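# Move ring from stake to lie flat in blue tray

## Task

Lift the ring up and off the stake, then set it down so it rests flat on the bottom of the blue tray; it only counts if the ring stays there on its own once the robot lets go, with nothing knocked or dropped off the table.

## Robot and tools

ROBOT. Two FANUC CRX-5iA arms, named left_arm and right_arm, each ending in a two-finger parallel gripper. The names are labels, not image sides. left_arm is mounted at (+0.059, +0.342, 0) m and right_arm at (+0.017, -0.391, 0) m in the scene frame, both bases turned only slightly about z.

FRAME. One shared scene frame: origin on the table surface midway between the arms, +x out across the table, +z up, left_arm on the +y side. All positions are metres; orientations are unit quaternions written w first (qw, qx, qy, qz). On the gripper, the fingers point along its own +z, close along its own x, and a flat plate juts about 9 cm toward its -y. The reported hand point (end_effector_position) lies between the pads; fingertips extend 17.5 mm past it. Printed positions can be a little off, especially at long reach.

THE 20-NUMBER ROW. Every motion command uses rows of exactly 20 numbers, always covering both arms: first left_arm x, y, z, qw, qx, qy, qz, then left gripper position, force_limit, speed; then the same ten for right_arm. The seven pose numbers are an absolute target pose for that hand in the scene frame, not an offset. The three gripper numbers are each in [-1, 1]. position: +1 fully open (50 mm gap), about -0.65 pads touching, -1 means close until blocked (use for grasping). force_limit: -1 about 20 N per pad, 0 about 102 N, +1 about 185 N. speed: -1 is 20 mm/s, 0 is 85 mm/s, +1 is 150 mm/s. To leave an arm idle, repeat its last reported pose and its gripper's last three numbers exactly; a 0 is a real command. Keep a fixed quaternion across rows rather than copying the drifting reported one.

TOOLS.
- execute_actions(actions): a list of actions; each action is a list of 1 to 15 rows, one row per 1/30 s step, the final row held to fill 15 steps (0.5 s). An empty list just returns state and images. Each hand target must lie within 0.6 m of that hand's current position along each of its axes, or the action is rejected; a malformed or rejected first action cancels the whole call.
- move(target, speed, blocking): target is one 20-number row; each hand goes in a straight line to its absolute pose, both finishing together, in 0.5 to 10 s. speed is m/s, 0.002 to 0.5 (default 0.25); rotation rate up to twice that in rad/s. Gripper numbers are applied at the start. Paths ignore obstacles and the other arm. blocking=false returns after 0.5 s; then use wait or stop before sending other motion.
- wait(seconds): 0 to 10; arms hold their last command; returns early if a running move ends.
- stop(): brakes a running move (fingers continue).
- zoom_image(camera, region): camera is cam_low, cam_left_wrist or cam_right_wrist; region [x0, y0, x1, y1] in pixels, at most 504 by 504. cam_low is 672x504, wrist cameras 504x504.
- read_manual(section): licence text only.
- finished_scene(scene): ends the current scene (give its number) after the robot holds its last command; irreversible; the reply says whether the goal was met.

MOTION DETAILS. Each control step the commanded pose is clipped to within 70 mm and 16 degrees of the measured one, and the arm favours position over orientation if both cannot be met. After an action the arm continues only to its last clipped pose, so long trips need further commands. Elbows stop just short of straight.

RESULTS. Each result gives per-arm hand position and quaternion, Hand target lines (where the controller is now heading), gripper position_measured in counts (gap ≈ (250 - counts) × 0.202 mm), object_status, flange force, and images. object_status: 0 moving, 1 blocked while opening, 2 blocked while closing (a grasp), 3 reached target or pads met (usually nothing held). After a grasp with -1, confirm status 2. A changed position number (difference 0.01 or more) is needed before a new force_limit or speed applies; open first to regrip more softly. move adds a line with its ending (done, off_target, moving, held, fault), any limits (paced = pose clipped, held = steps blocked, after which the arm may surge), and each hand's remaining distance. "pose unreachable" means a clearance check altered or blocked that arm's command.

AVOID. Arms are stiff: driving even slightly past contact with a firm surface can trigger a fault; 150 N of external force or joint torque over its limit (145 N m big joints, 36.4 N m wrist joints) halts that arm for 10 s. Approach contacts slowly. Keep arms from colliding or pushing on each other. Do not drop the ring, push things hard, or send anything off the table. Brief disturbances may tug the held ring, so grip firmly. Holding loads heats motors; a MOTOR HOT line warns before a braking stop. Release the ring only when it lies flat inside the tray, then back away and check it stays.

Each tool is called after "Call:" as name(argument=value, ...) on one line, values as JSON.

## Session

Call:
execute_actions(actions=[])

Scene clock: 0.00 s.
left_arm: end_effector_position=(+0.2061, -0.0305, +0.1920) position_measured=3 object_status=3 end_effector_quat_wxyz=(-0.016, -0.632, +0.775, -0.019) | right_arm: end_effector_position=(+0.7914, -0.3218, +0.2626) position_measured=3 object_status=3 end_effector_quat_wxyz=(-0.278, +0.777, +0.179, +0.536)
Joint positions: left_arm=[-0.853 -0.185 -0.355  0.033 -1.363 -2.472] | right_arm=[-0.377  0.437  0.236 -1.378 -0.912 -0.206]
Joint velocities: left_arm=[ 0.    -0.002 -0.001  0.     0.    -0.   ] | right_arm=[ 0.002 -0.    -0.001 -0.    -0.     0.   ]
Flange force (N, the push that the arm receives, along the gripper's own x y z axes): no reading
Hand target (left_arm): +0.206, -0.031, +0.192; -0.016, -0.632, +0.775, -0.019
Hand target (right_arm): +0.791, -0.322, +0.263; -0.278, +0.777, +0.179, +0.536

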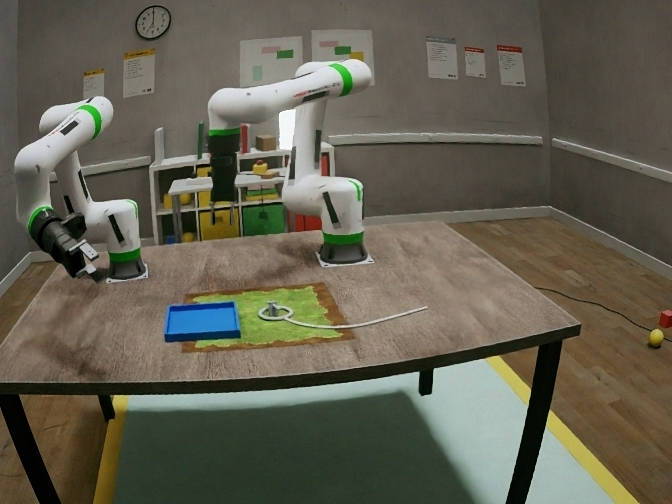

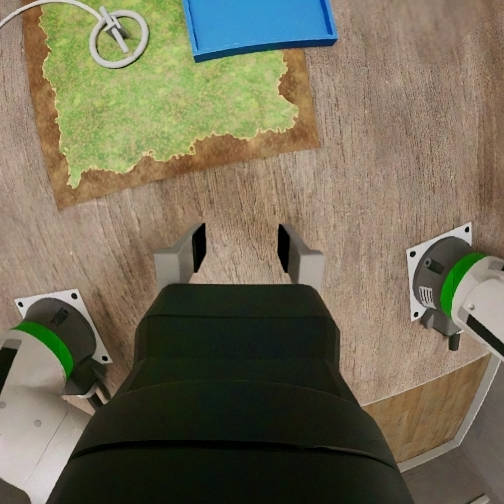

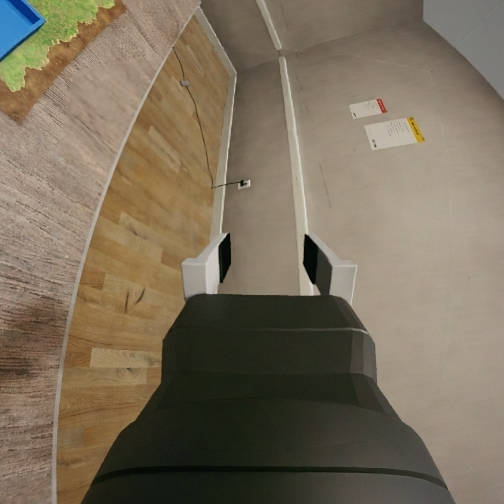

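Call:
zoom_image(camera="cam_low", region=[150, 260, 450, 360])

Call:
zoom_image(camera="cam_left_wrist", region=[60, 0, 200, 100])

Region (150, 260, 450, 360) of cam_low's 672x504 image, scaled by 1.680, with more detail than that image has.

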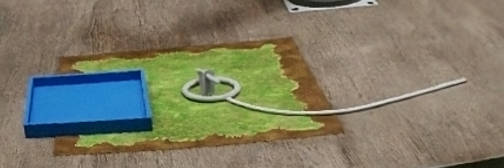

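Region (60, 0, 200, 100) of cam_left_wrist's 504x504 image, scaled by 3.600, with more detail than that image has; it fills the top 360 rows of this view, and the rest is white.

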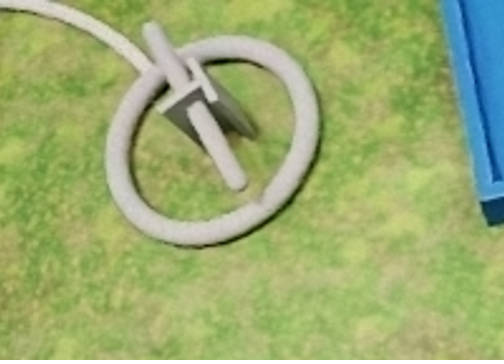

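Call:
move(target=[0.35,0.085,0.16,0,-0.707,0.707,0,1,0,0,0.7914,-0.3218,0.2626,-0.278,0.777,0.179,0.536,1,0,0], speed=0.4)

Call:
zoom_image(camera="cam_left_wrist", region=[130, 60, 370, 300])

Scene clock: 19.97 s.
left_arm: end_effector_position=(+0.3494, +0.0844, +0.1601) position_measured=3 object_status=3 end_effector_quat_wxyz=(+0.002, +0.707, -0.707, +0.001) | right_arm: end_effector_position=(+0.7914, -0.3218, +0.2626) position_measured=3 object_status=3 end_effector_quat_wxyz=(-0.278, +0.777, +0.179, +0.536)
Joint positions: left_arm=[-0.385 -0.176 -0.413  0.003 -1.334 -2.733] | right_arm=[-0.377  0.437  0.236 -1.378 -0.911 -0.208]
Joint velocities: left_arm=[ 0.002  0.001  0.     0.001  0.001 -0.002] | right_arm=[ 0.001  0.    -0.    -0.     0.    -0.   ]
Flange force (N, the push that the arm receives, along the gripper's own x y z axes): left_arm=[0.4 -1.7 -0.9] | right_arm=[-2.8 -3.7 0.3]
Hand target (left_arm): +0.350, +0.084, +0.160; +0.002, +0.707, -0.707, +0.001
Hand target (right_arm): +0.791, -0.322, +0.263; -0.278, +0.777, +0.179, +0.536
Off the commanded pose (left_arm): 0.001 m, 0 deg.
Off the commanded pose (right_arm): 0.000 m, 0 deg.
move: done; limits=paced

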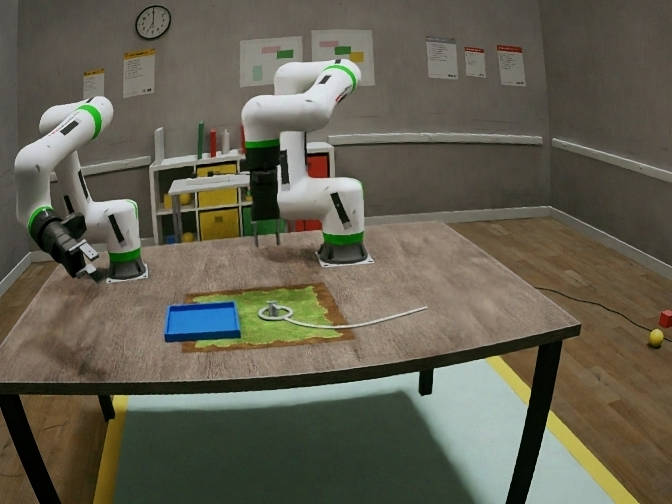

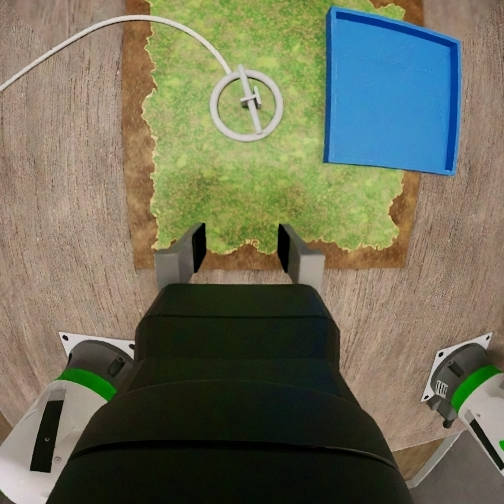

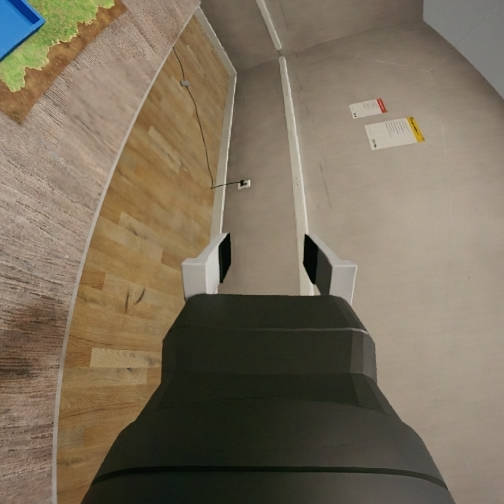

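Region (130, 60, 370, 300) of cam_left_wrist's 504x504 image, scaled by 2.100, with more detail than that image has.

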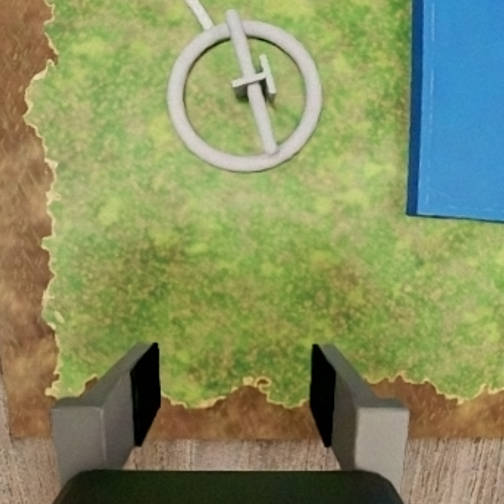

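Call:
move(target=[0.40,0.09,0.10,0,-0.707,0.707,0,1,0,0,0.7914,-0.3218,0.2626,-0.278,0.777,0.179,0.536,1,0,0])

Call:
zoom_image(camera="cam_left_wrist", region=[130, 60, 370, 300])

Call:
zoom_image(camera="cam_low", region=[220, 230, 340, 340])

Scene clock: 33.23 s.
left_arm: end_effector_position=(+0.3997, +0.0901, +0.0999) position_measured=3 object_status=3 end_effector_quat_wxyz=(+0.000, +0.707, -0.707, +0.000) | right_arm: end_effector_position=(+0.7914, -0.3218, +0.2626) position_measured=3 object_status=3 end_effector_quat_wxyz=(-0.278, +0.777, +0.179, +0.536)
Joint positions: left_arm=[-0.322 -0.033 -0.432  0.    -1.172 -2.795] | right_arm=[-0.377  0.437  0.236 -1.378 -0.911 -0.208]
Joint velocities: left_arm=[-0.     0.003  0.002 -0.     0.002 -0.001] | right_arm=[-0.002 -0.001 -0.     0.     0.     0.   ]
Flange force (N, the push that the arm receives, along the gripper's own x y z axes): left_arm=[8.9 -5.1 0.3] | right_arm=[-2.9 -3.2 1.5]
Hand target (left_arm): +0.400, +0.090, +0.100; +0.000, +0.707, -0.707, +0.000
Hand target (right_arm): +0.791, -0.322, +0.263; -0.278, +0.777, +0.179, +0.536
Off the commanded pose (left_arm): 0.000 m, 0 deg.
Off the commanded pose (right_arm): 0.000 m, 0 deg.
move: done

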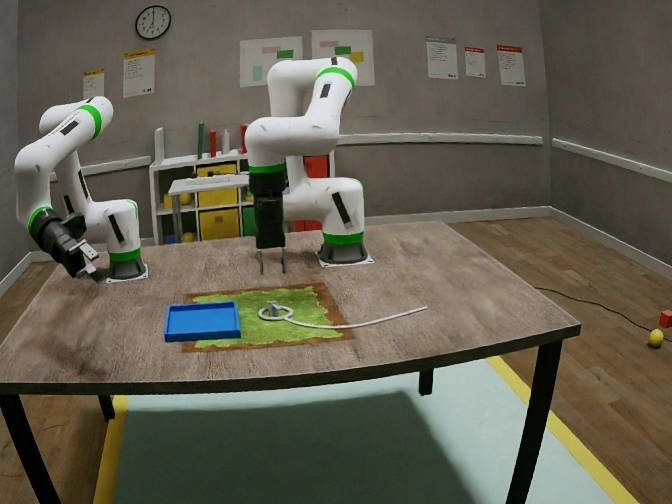

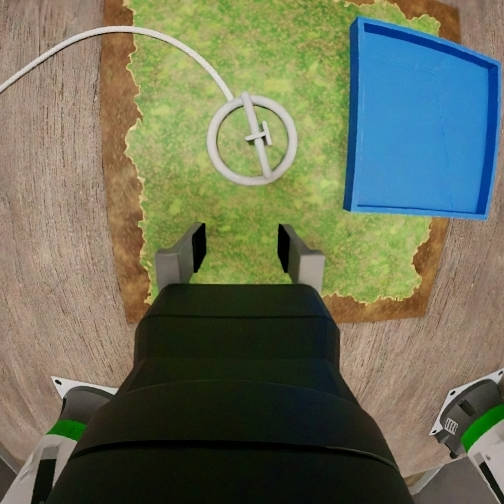

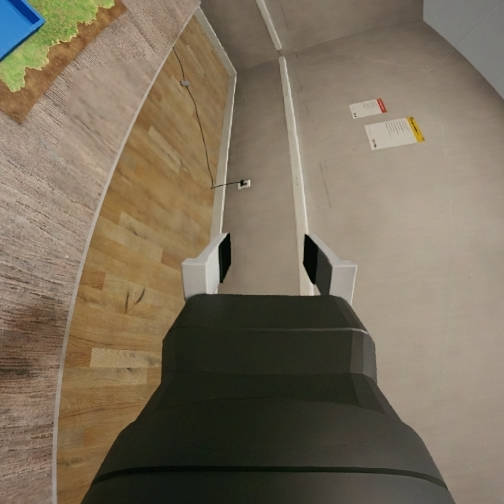

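Region (130, 60, 370, 300) of cam_left_wrist's 504x504 image, scaled by 2.100, with more detail than that image has.

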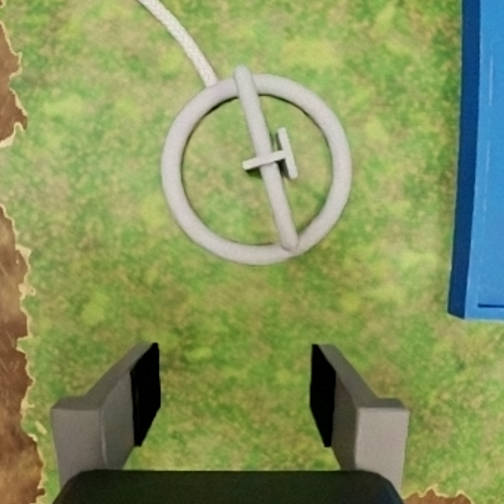

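Region (220, 230, 340, 340) of cam_low's 672x504 image, scaled by 4.200, with more detail than that image has; it fills the top 462 rows of this view, and the rest is white.

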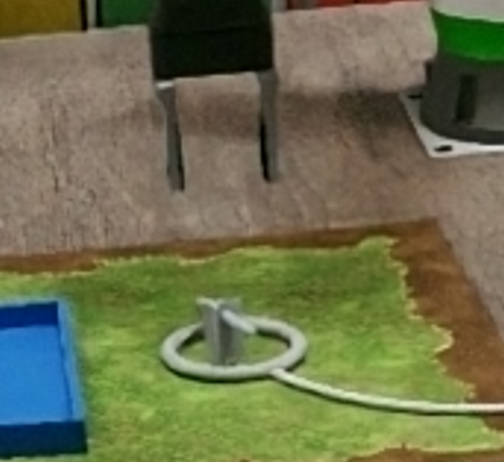

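Call:
move(target=[0.43,0.117,0.065,0,0.793,-0.609,0,0.4,-0.5,0,0.7914,-0.3218,0.2626,-0.278,0.777,0.179,0.536,1,0,0])

Call:
zoom_image(camera="cam_low", region=[220, 230, 340, 340])

Scene clock: 56.40 s.
left_arm: end_effector_position=(+0.4295, +0.1169, +0.0648) position_measured=92 object_status=3 end_effector_quat_wxyz=(+0.000, +0.793, -0.609, -0.000) | right_arm: end_effector_position=(+0.7914, -0.3218, +0.2626) position_measured=3 object_status=3 end_effector_quat_wxyz=(-0.278, +0.777, +0.179, +0.536)
Joint positions: left_arm=[-0.248  0.04  -0.448  0.001 -1.083 -2.609] | right_arm=[-0.377  0.437  0.236 -1.378 -0.911 -0.208]
Joint velocities: left_arm=[ 0.     0.002  0.006 -0.001  0.001  0.003] | right_arm=[ 0.001  0.    -0.002 -0.     0.    -0.   ]
Flange force (N, the push that the arm receives, along the gripper's own x y z axes): left_arm=[4.2 -4.1 0.7] | right_arm=[-1.8 -2.4 1.7]
Hand target (left_arm): +0.430, +0.117, +0.065; +0.000, +0.793, -0.609, +0.000
Hand target (right_arm): +0.791, -0.322, +0.263; -0.278, +0.777, +0.179, +0.536
Off the commanded pose (left_arm): 0.000 m, 0 deg.
Off the commanded pose (right_arm): 0.000 m, 0 deg.
move: done

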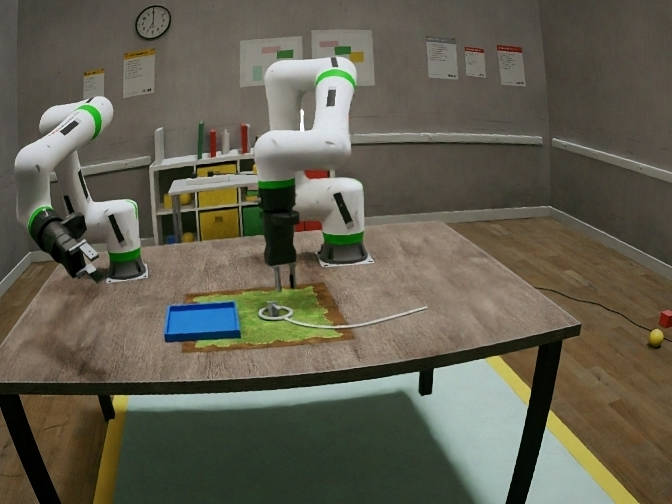

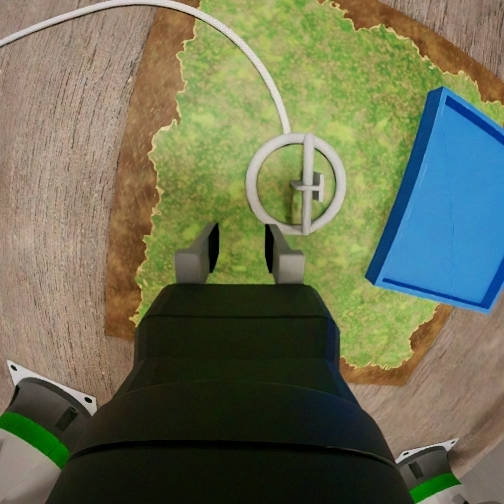

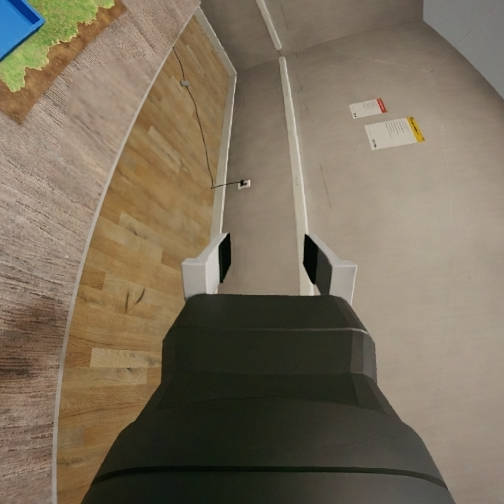

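Region (220, 230, 340, 340) of cam_low's 672x504 image, scaled by 4.200, with more detail than that image has; it fills the top 462 rows of this view, and the rest is white.

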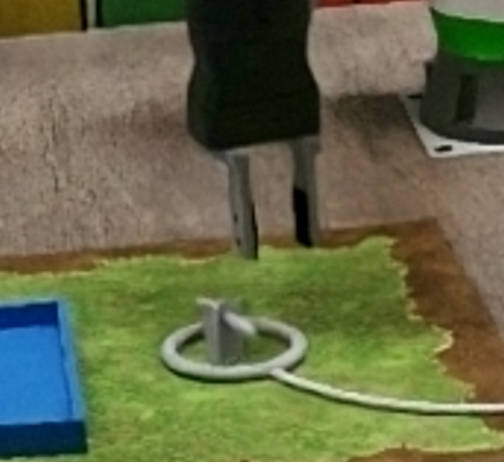

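Call:
move(target=[0.465,0.119,0.04,0,0.793,-0.609,0,0.4,-0.5,0,0.7914,-0.3218,0.2626,-0.278,0.777,0.179,0.536,1,0,0], speed=0.12)

Call:
zoom_image(camera="cam_left_wrist", region=[180, 120, 400, 320])

Call:
zoom_image(camera="cam_low", region=[220, 230, 340, 340])

Scene clock: 72.77 s.
left_arm: end_effector_position=(+0.4649, +0.1190, +0.0400) position_measured=92 object_status=3 end_effector_quat_wxyz=(+0.000, +0.793, -0.609, +0.000) | right_arm: end_effector_position=(+0.7914, -0.3218, +0.2626) position_measured=3 object_status=3 end_effector_quat_wxyz=(-0.278, +0.777, +0.179, +0.536)
Joint positions: left_arm=[-0.221  0.143 -0.402  0.    -1.026 -2.635] | right_arm=[-0.377  0.437  0.236 -1.378 -0.911 -0.208]
Joint velocities: left_arm=[ 0.001  0.002  0.    -0.     0.001 -0.   ] | right_arm=[ 0.001  0.    -0.001 -0.     0.    -0.   ]
Flange force (N, the push that the arm receives, along the gripper's own x y z axes): left_arm=[10.3 -7.3 -4.2] | right_arm=[-2.4 -3.1 1.1]
Hand target (left_arm): +0.465, +0.119, +0.040; +0.000, +0.793, -0.609, +0.000
Hand target (right_arm): +0.791, -0.322, +0.263; -0.278, +0.777, +0.179, +0.536
Off the commanded pose (left_arm): 0.000 m, 0 deg.
Off the commanded pose (right_arm): 0.000 m, 0 deg.
move: done

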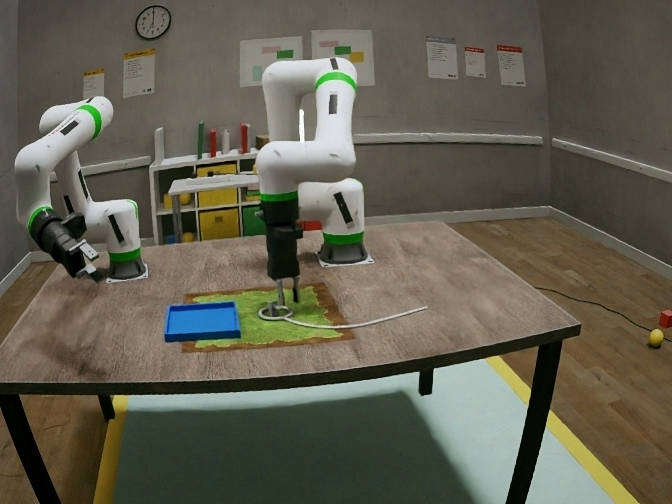

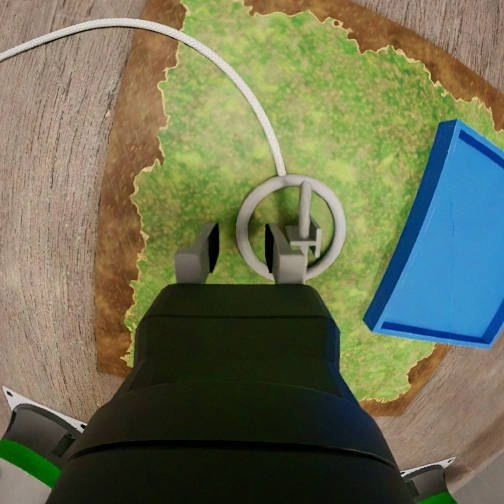

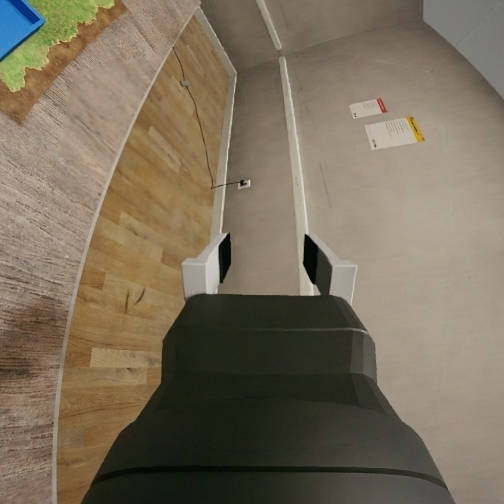

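Region (180, 120, 400, 320) of cam_left_wrist's 504x504 image, scaled by 2.291, with more detail than that image has; it fills the top 458 rows of this view, and the rest is white.

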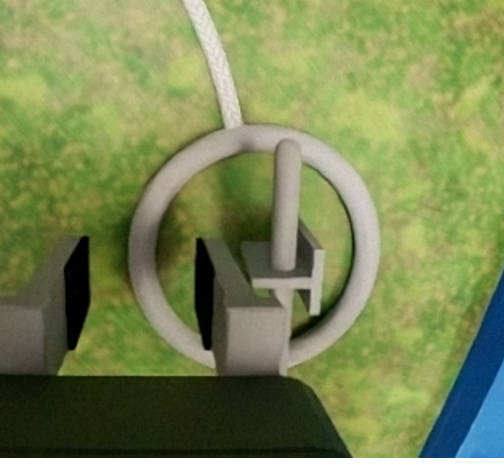

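Region (220, 230, 340, 340) of cam_low's 672x504 image, scaled by 4.200, with more detail than that image has; it fills the top 462 rows of this view, and the rest is white.

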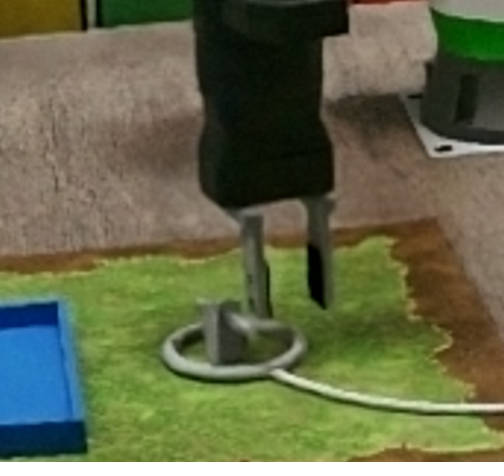

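Call:
move(target=[0.465,0.119,0.023,0,0.793,-0.609,0,-0.05,-0.5,0,0.7914,-0.3218,0.2626,-0.278,0.777,0.179,0.536,1,0,0], speed=0.03)

Call:
zoom_image(camera="cam_left_wrist", region=[180, 120, 400, 320])

Call:
zoom_image(camera="cam_low", region=[220, 230, 340, 340])

Scene clock: 86.67 s.
left_arm: end_effector_position=(+0.4650, +0.1190, +0.0231) position_measured=160 object_status=3 end_effector_quat_wxyz=(-0.000, +0.793, -0.609, -0.000) | right_arm: end_effector_position=(+0.7914, -0.3218, +0.2626) position_measured=3 object_status=3 end_effector_quat_wxyz=(-0.278, +0.777, +0.179, +0.536)
Joint positions: left_arm=[-0.221  0.167 -0.42  -0.    -0.984 -2.635] | right_arm=[-0.377  0.437  0.236 -1.378 -0.911 -0.208]
Joint velocities: left_arm=[ 0.001  0.002 -0.002 -0.     0.002 -0.   ] | right_arm=[-0.001 -0.001  0.001 -0.     0.    -0.   ]
Flange force (N, the push that the arm receives, along the gripper's own x y z axes): left_arm=[7.1 -2.6 -2.4] | right_arm=[-2.0 -1.5 1.3]
Hand target (left_arm): +0.465, +0.119, +0.023; -0.000, +0.793, -0.609, -0.000
Hand target (right_arm): +0.791, -0.322, +0.263; -0.278, +0.777, +0.179, +0.536
Off the commanded pose (left_arm): 0.000 m, 0 deg.
Off the commanded pose (right_arm): 0.000 m, 0 deg.
move: done

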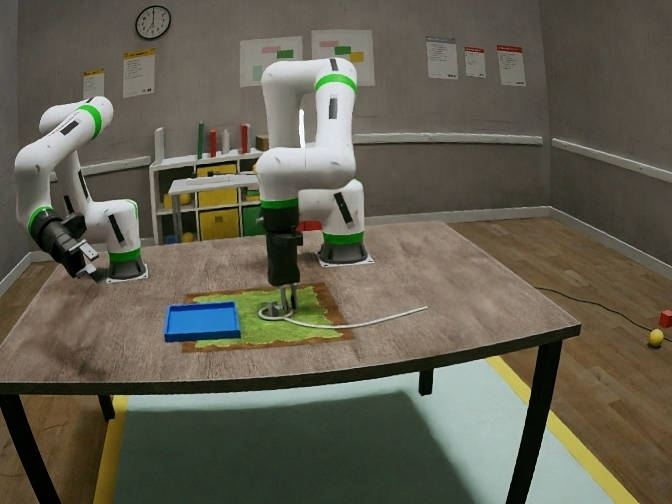

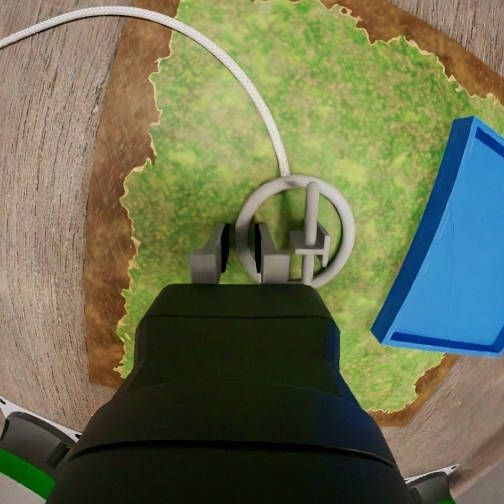

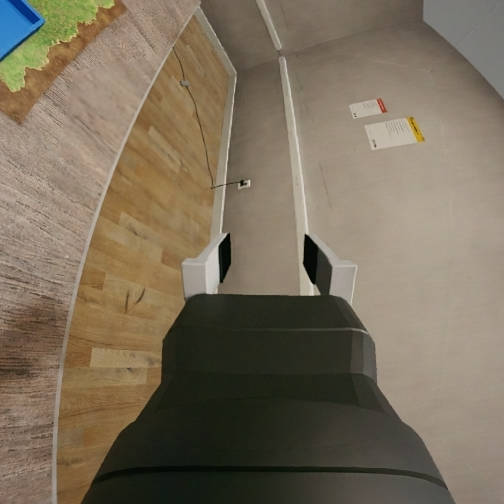

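Region (180, 120, 400, 320) of cam_left_wrist's 504x504 image, scaled by 2.291, with more detail than that image has; it fills the top 458 rows of this view, and the rest is white.

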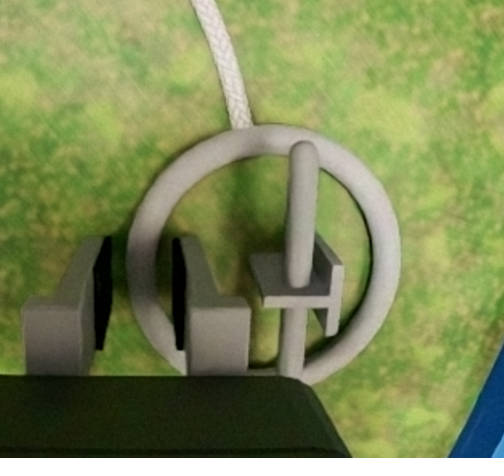

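Region (220, 230, 340, 340) of cam_low's 672x504 image, scaled by 4.200, with more detail than that image has; it fills the top 462 rows of this view, and the rest is white.

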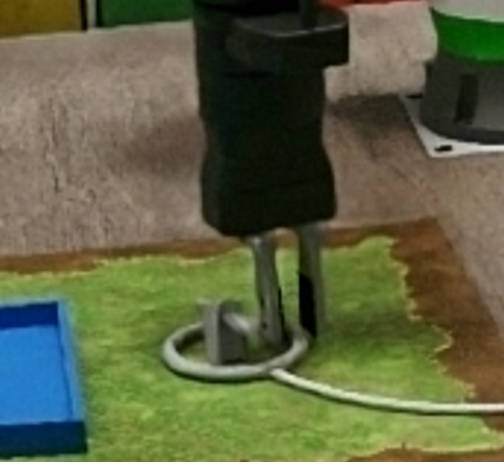

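Call:
move(target=[0.468,0.12,0.0165,0,0.793,-0.609,0,-0.05,-0.5,0,0.7914,-0.3218,0.2626,-0.278,0.777,0.179,0.536,1,0,0], speed=0.01)

Call:
move(target=[0.468,0.12,0.0165,0,0.793,-0.609,0,-1,-0.5,-0.5,0.7914,-0.3218,0.2626,-0.278,0.777,0.179,0.536,1,0,0])

Call:
zoom_image(camera="cam_left_wrist", region=[180, 120, 400, 320])

Call:
zoom_image(camera="cam_low", region=[220, 230, 340, 340])

Scene clock: 96.20 s.
left_arm: end_effector_position=(+0.4679, +0.1200, +0.0166) position_measured=160 object_status=3 end_effector_quat_wxyz=(-0.000, +0.793, -0.609, -0.000) | right_arm: end_effector_position=(+0.7914, -0.3218, +0.2626) position_measured=3 object_status=3 end_effector_quat_wxyz=(-0.278, +0.777, +0.179, +0.536)
Joint positions: left_arm=[-0.218  0.182 -0.42  -0.    -0.968 -2.639] | right_arm=[-0.377  0.437  0.236 -1.378 -0.911 -0.208]
Joint velocities: left_arm=[ 0.001  0.003  0.     0.     0.001 -0.   ] | right_arm=[ 0.001 -0.001  0.001 -0.     0.    -0.   ]
Flange force (N, the push that the arm receives, along the gripper's own x y z axes): left_arm=[5.7 4.2 -17.5] | right_arm=[-2.4 -3.0 1.5]
Hand target (left_arm): +0.468, +0.120, +0.017; +0.000, +0.793, -0.609, +0.000
Hand target (right_arm): +0.791, -0.322, +0.263; -0.278, +0.777, +0.179, +0.536
Off the commanded pose (left_arm): 0.000 m, 0 deg.
Off the commanded pose (right_arm): 0.000 m, 0 deg.
move: done

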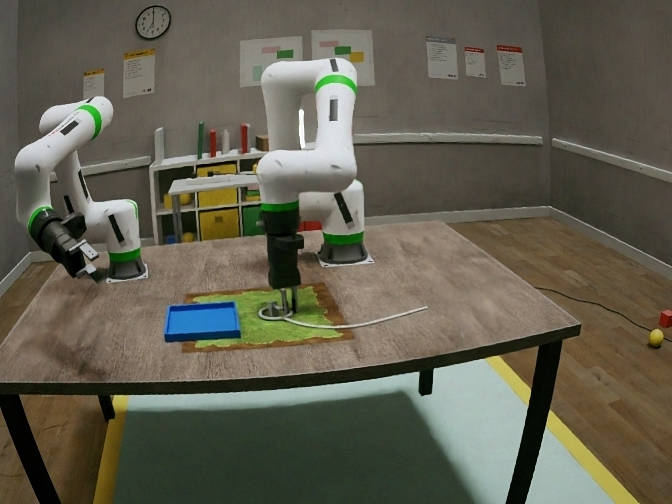

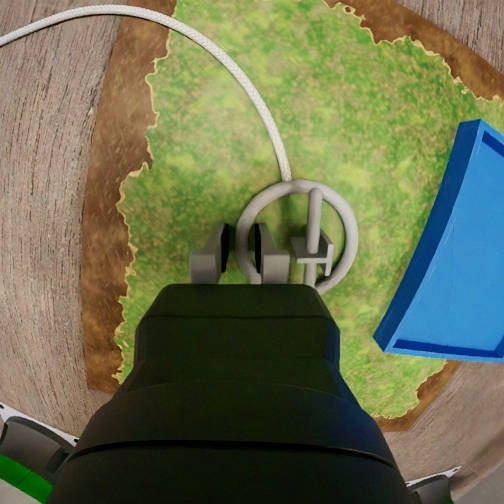

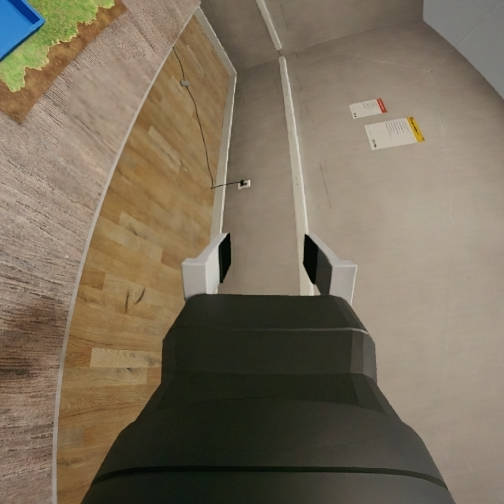

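Scene clock: 96.90 s.
left_arm: end_effector_position=(+0.4680, +0.1200, +0.0165) position_measured=207 object_status=2 end_effector_quat_wxyz=(-0.000, +0.793, -0.609, -0.000) | right_arm: end_effector_position=(+0.7914, -0.3218, +0.2626) position_measured=3 object_status=3 end_effector_quat_wxyz=(-0.278, +0.777, +0.179, +0.536)
Joint positions: left_arm=[-0.217  0.182 -0.42  -0.    -0.968 -2.639] | right_arm=[-0.377  0.437  0.236 -1.378 -0.911 -0.208]
Joint velocities: left_arm=[ 0.     0.001  0.002  0.    -0.    -0.   ] | right_arm=[-0.001  0.001  0.001  0.     0.     0.   ]
Flange force (N, the push that the arm receives, along the gripper's own x y z axes): left_arm=[6.2 -2.0 -20.2] | right_arm=[-1.8 -3.1 1.5]
Hand target (left_arm): +0.468, +0.120, +0.016; +0.000, +0.793, -0.609, +0.000
Hand target (right_arm): +0.791, -0.322, +0.263; -0.278, +0.777, +0.179, +0.536
Off the commanded pose (left_arm): 0.000 m, 0 deg.
Off the commanded pose (right_arm): 0.000 m, 0 deg.
move: done

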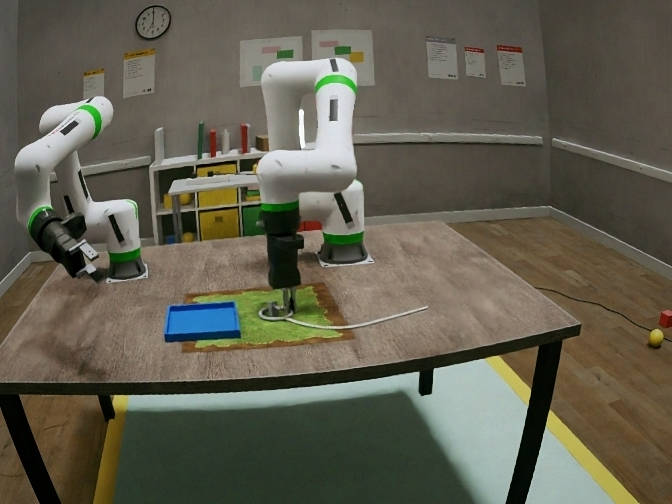

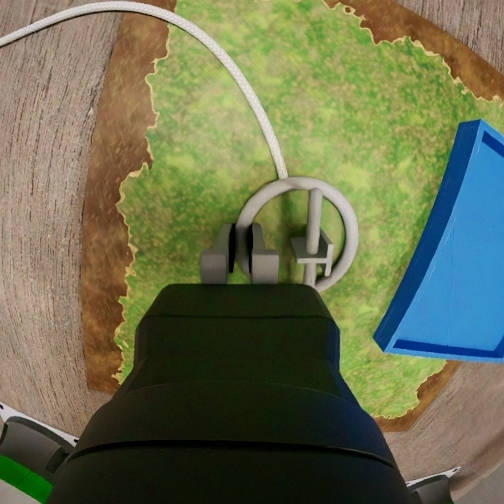

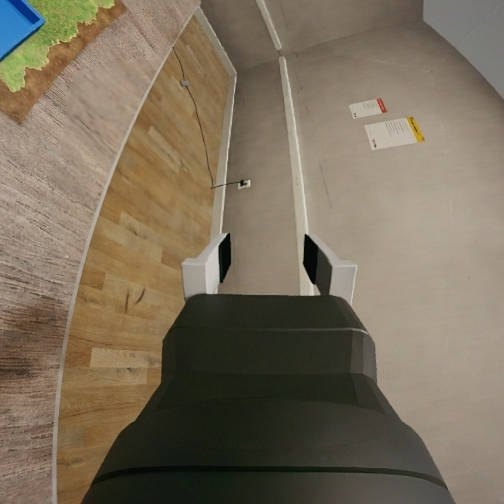

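Region (180, 120, 400, 320) of cam_left_wrist's 504x504 image, scaled by 2.291, with more detail than that image has; it fills the top 458 rows of this view, and the rest is white.

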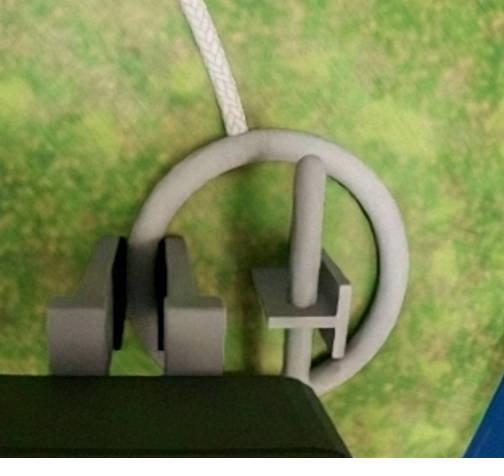

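Region (220, 230, 340, 340) of cam_low's 672x504 image, scaled by 4.200, with more detail than that image has; it fills the top 462 rows of this view, and the rest is white.

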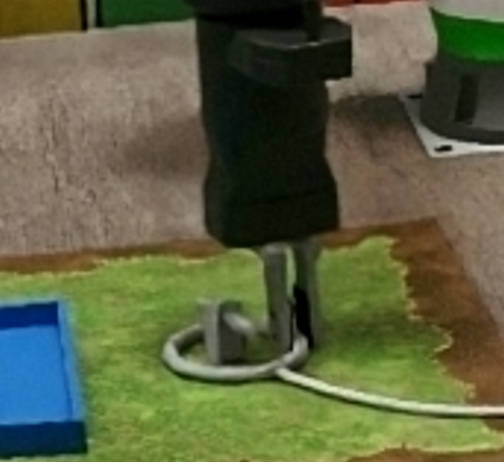

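Call:
move(target=[0.478,0.1227,0.024,0,0.793,-0.609,0,-1,-0.5,-0.5,0.7914,-0.3218,0.2626,-0.278,0.777,0.179,0.536,1,0,0], speed=0.03)

Call:
move(target=[0.476,0.1222,0.035,-0.171,0.774,-0.594,0.132,-1,-0.5,-0.5,0.7914,-0.3218,0.2626,-0.278,0.777,0.179,0.536,1,0,0], speed=0.15)

Call:
zoom_image(camera="cam_left_wrist", region=[180, 120, 400, 320])

Call:
zoom_image(camera="cam_low", region=[230, 260, 320, 340])

Scene clock: 110.23 s.
left_arm: end_effector_position=(+0.4780, +0.1227, +0.0239) position_measured=207 object_status=2 end_effector_quat_wxyz=(+0.000, +0.793, -0.609, +0.000) | right_arm: end_effector_position=(+0.7914, -0.3218, +0.2626) position_measured=3 object_status=3 end_effector_quat_wxyz=(-0.278, +0.777, +0.179, +0.536)
Joint positions: left_arm=[-0.206  0.188 -0.393  0.    -0.99  -2.651] | right_arm=[-0.377  0.437  0.236 -1.378 -0.911 -0.208]
Joint velocities: left_arm=[ 0.002  0.001  0.004 -0.    -0.002 -0.001] | right_arm=[-0.    -0.001  0.001  0.     0.     0.   ]
Flange force (N, the push that the arm receives, along the gripper's own x y z axes): left_arm=[7.1 -1.0 0.8] | right_arm=[-2.8 -3.4 0.9]
Hand target (left_arm): +0.478, +0.123, +0.024; +0.000, +0.793, -0.609, +0.000
Hand target (right_arm): +0.791, -0.322, +0.263; -0.278, +0.777, +0.179, +0.536
Off the commanded pose (left_arm): 0.000 m, 0 deg.
Off the commanded pose (right_arm): 0.000 m, 0 deg.
move: done

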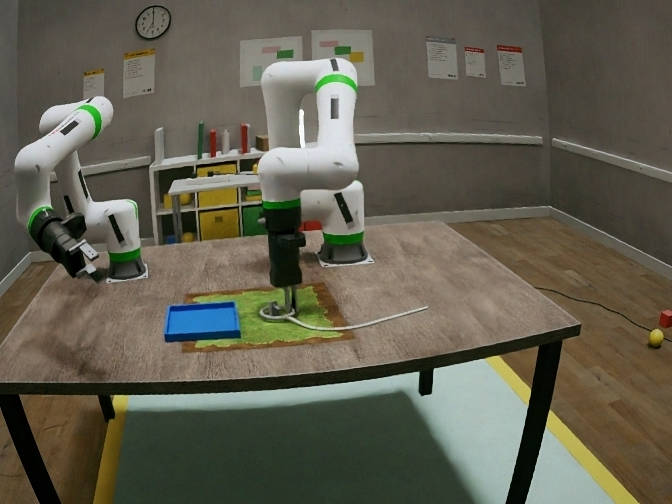

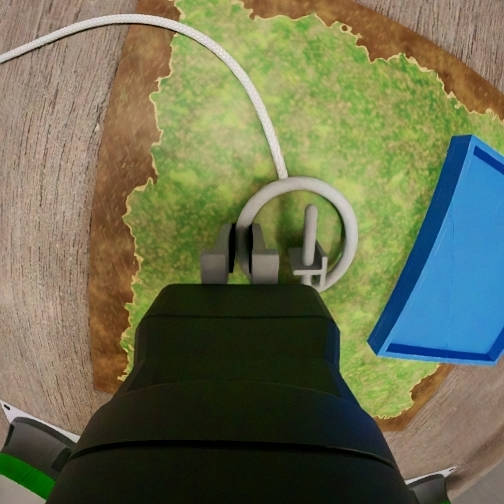

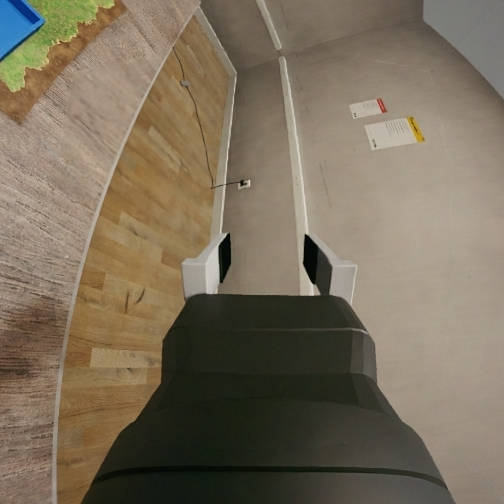

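Scene clock: 112.10 s.
left_arm: end_effector_position=(+0.4762, +0.1231, +0.0344) position_measured=207 object_status=2 end_effector_quat_wxyz=(-0.172, +0.775, -0.594, +0.132) | right_arm: end_effector_position=(+0.7914, -0.3218, +0.2626) position_measured=3 object_status=3 end_effector_quat_wxyz=(-0.278, +0.777, +0.179, +0.536)
Joint positions: left_arm=[-0.435  0.034 -0.523 -0.435 -0.725 -2.134] | right_arm=[-0.377  0.437  0.236 -1.378 -0.911 -0.208]
Joint velocities: left_arm=[-0.008  0.002  0.005 -0.013 -0.005  0.018] | right_arm=[ 0.001  0.001 -0.001 -0.    -0.    -0.   ]
Flange force (N, the push that the arm receives, along the gripper's own x y z axes): left_arm=[8.3 2.3 3.2] | right_arm=[-2.9 -3.4 1.3]
Hand target (left_arm): +0.476, +0.123, +0.035; -0.172, +0.775, -0.594, +0.132
Hand target (right_arm): +0.791, -0.322, +0.263; -0.278, +0.777, +0.179, +0.536
Off the commanded pose (left_arm): 0.001 m, 0 deg.
Off the commanded pose (right_arm): 0.000 m, 0 deg.
move: done

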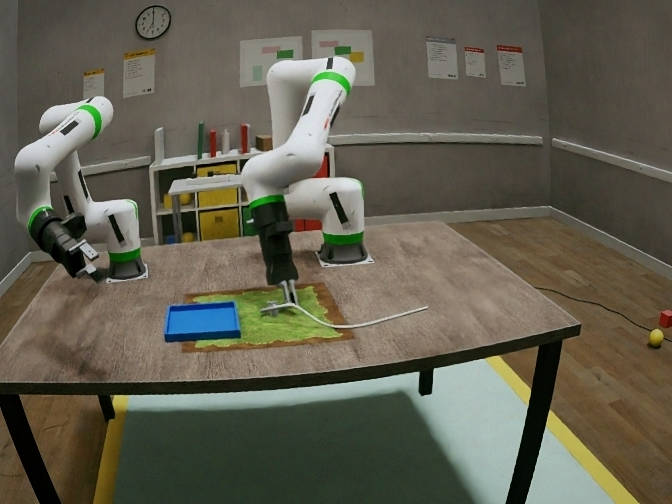

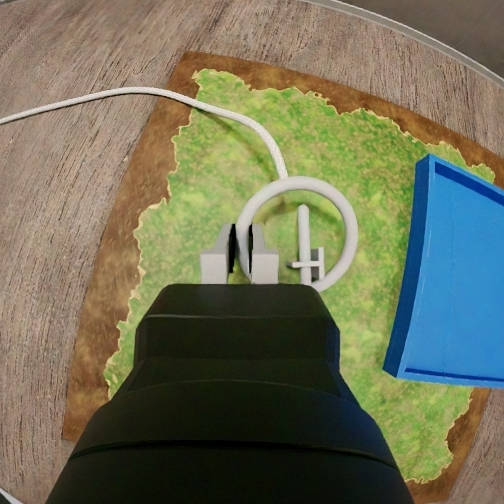

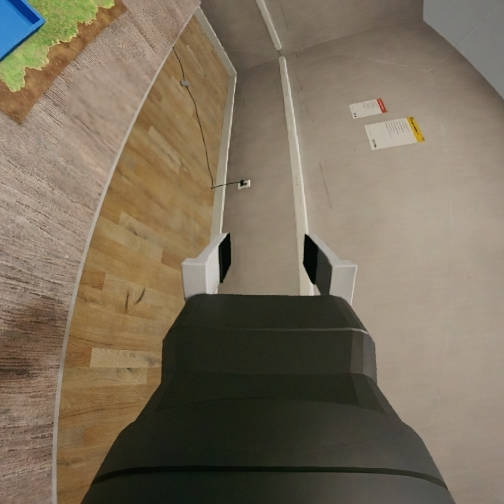

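Region (180, 120, 400, 320) of cam_left_wrist's 504x504 image, scaled by 2.291, with more detail than that image has; it fills the top 458 rows of this view, and the rest is white.

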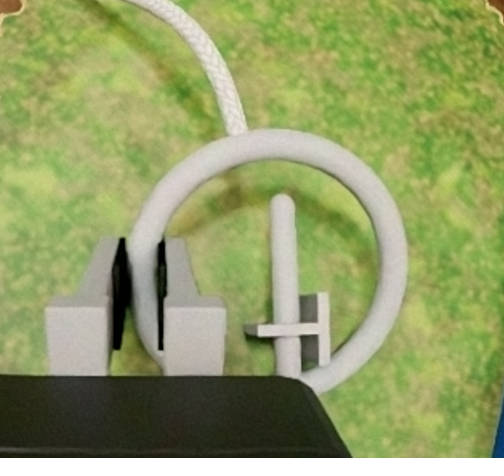

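Region (230, 260, 320, 340) of cam_low's 672x504 image, scaled by 5.600, with more detail than that image has.

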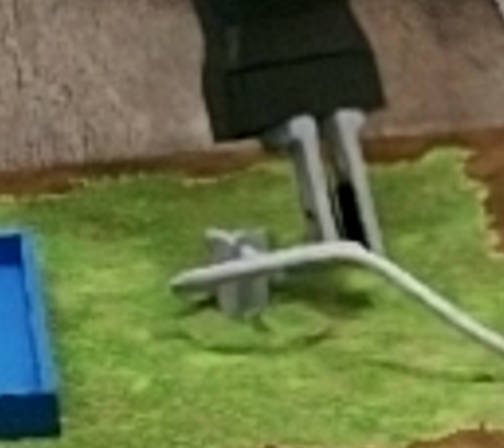

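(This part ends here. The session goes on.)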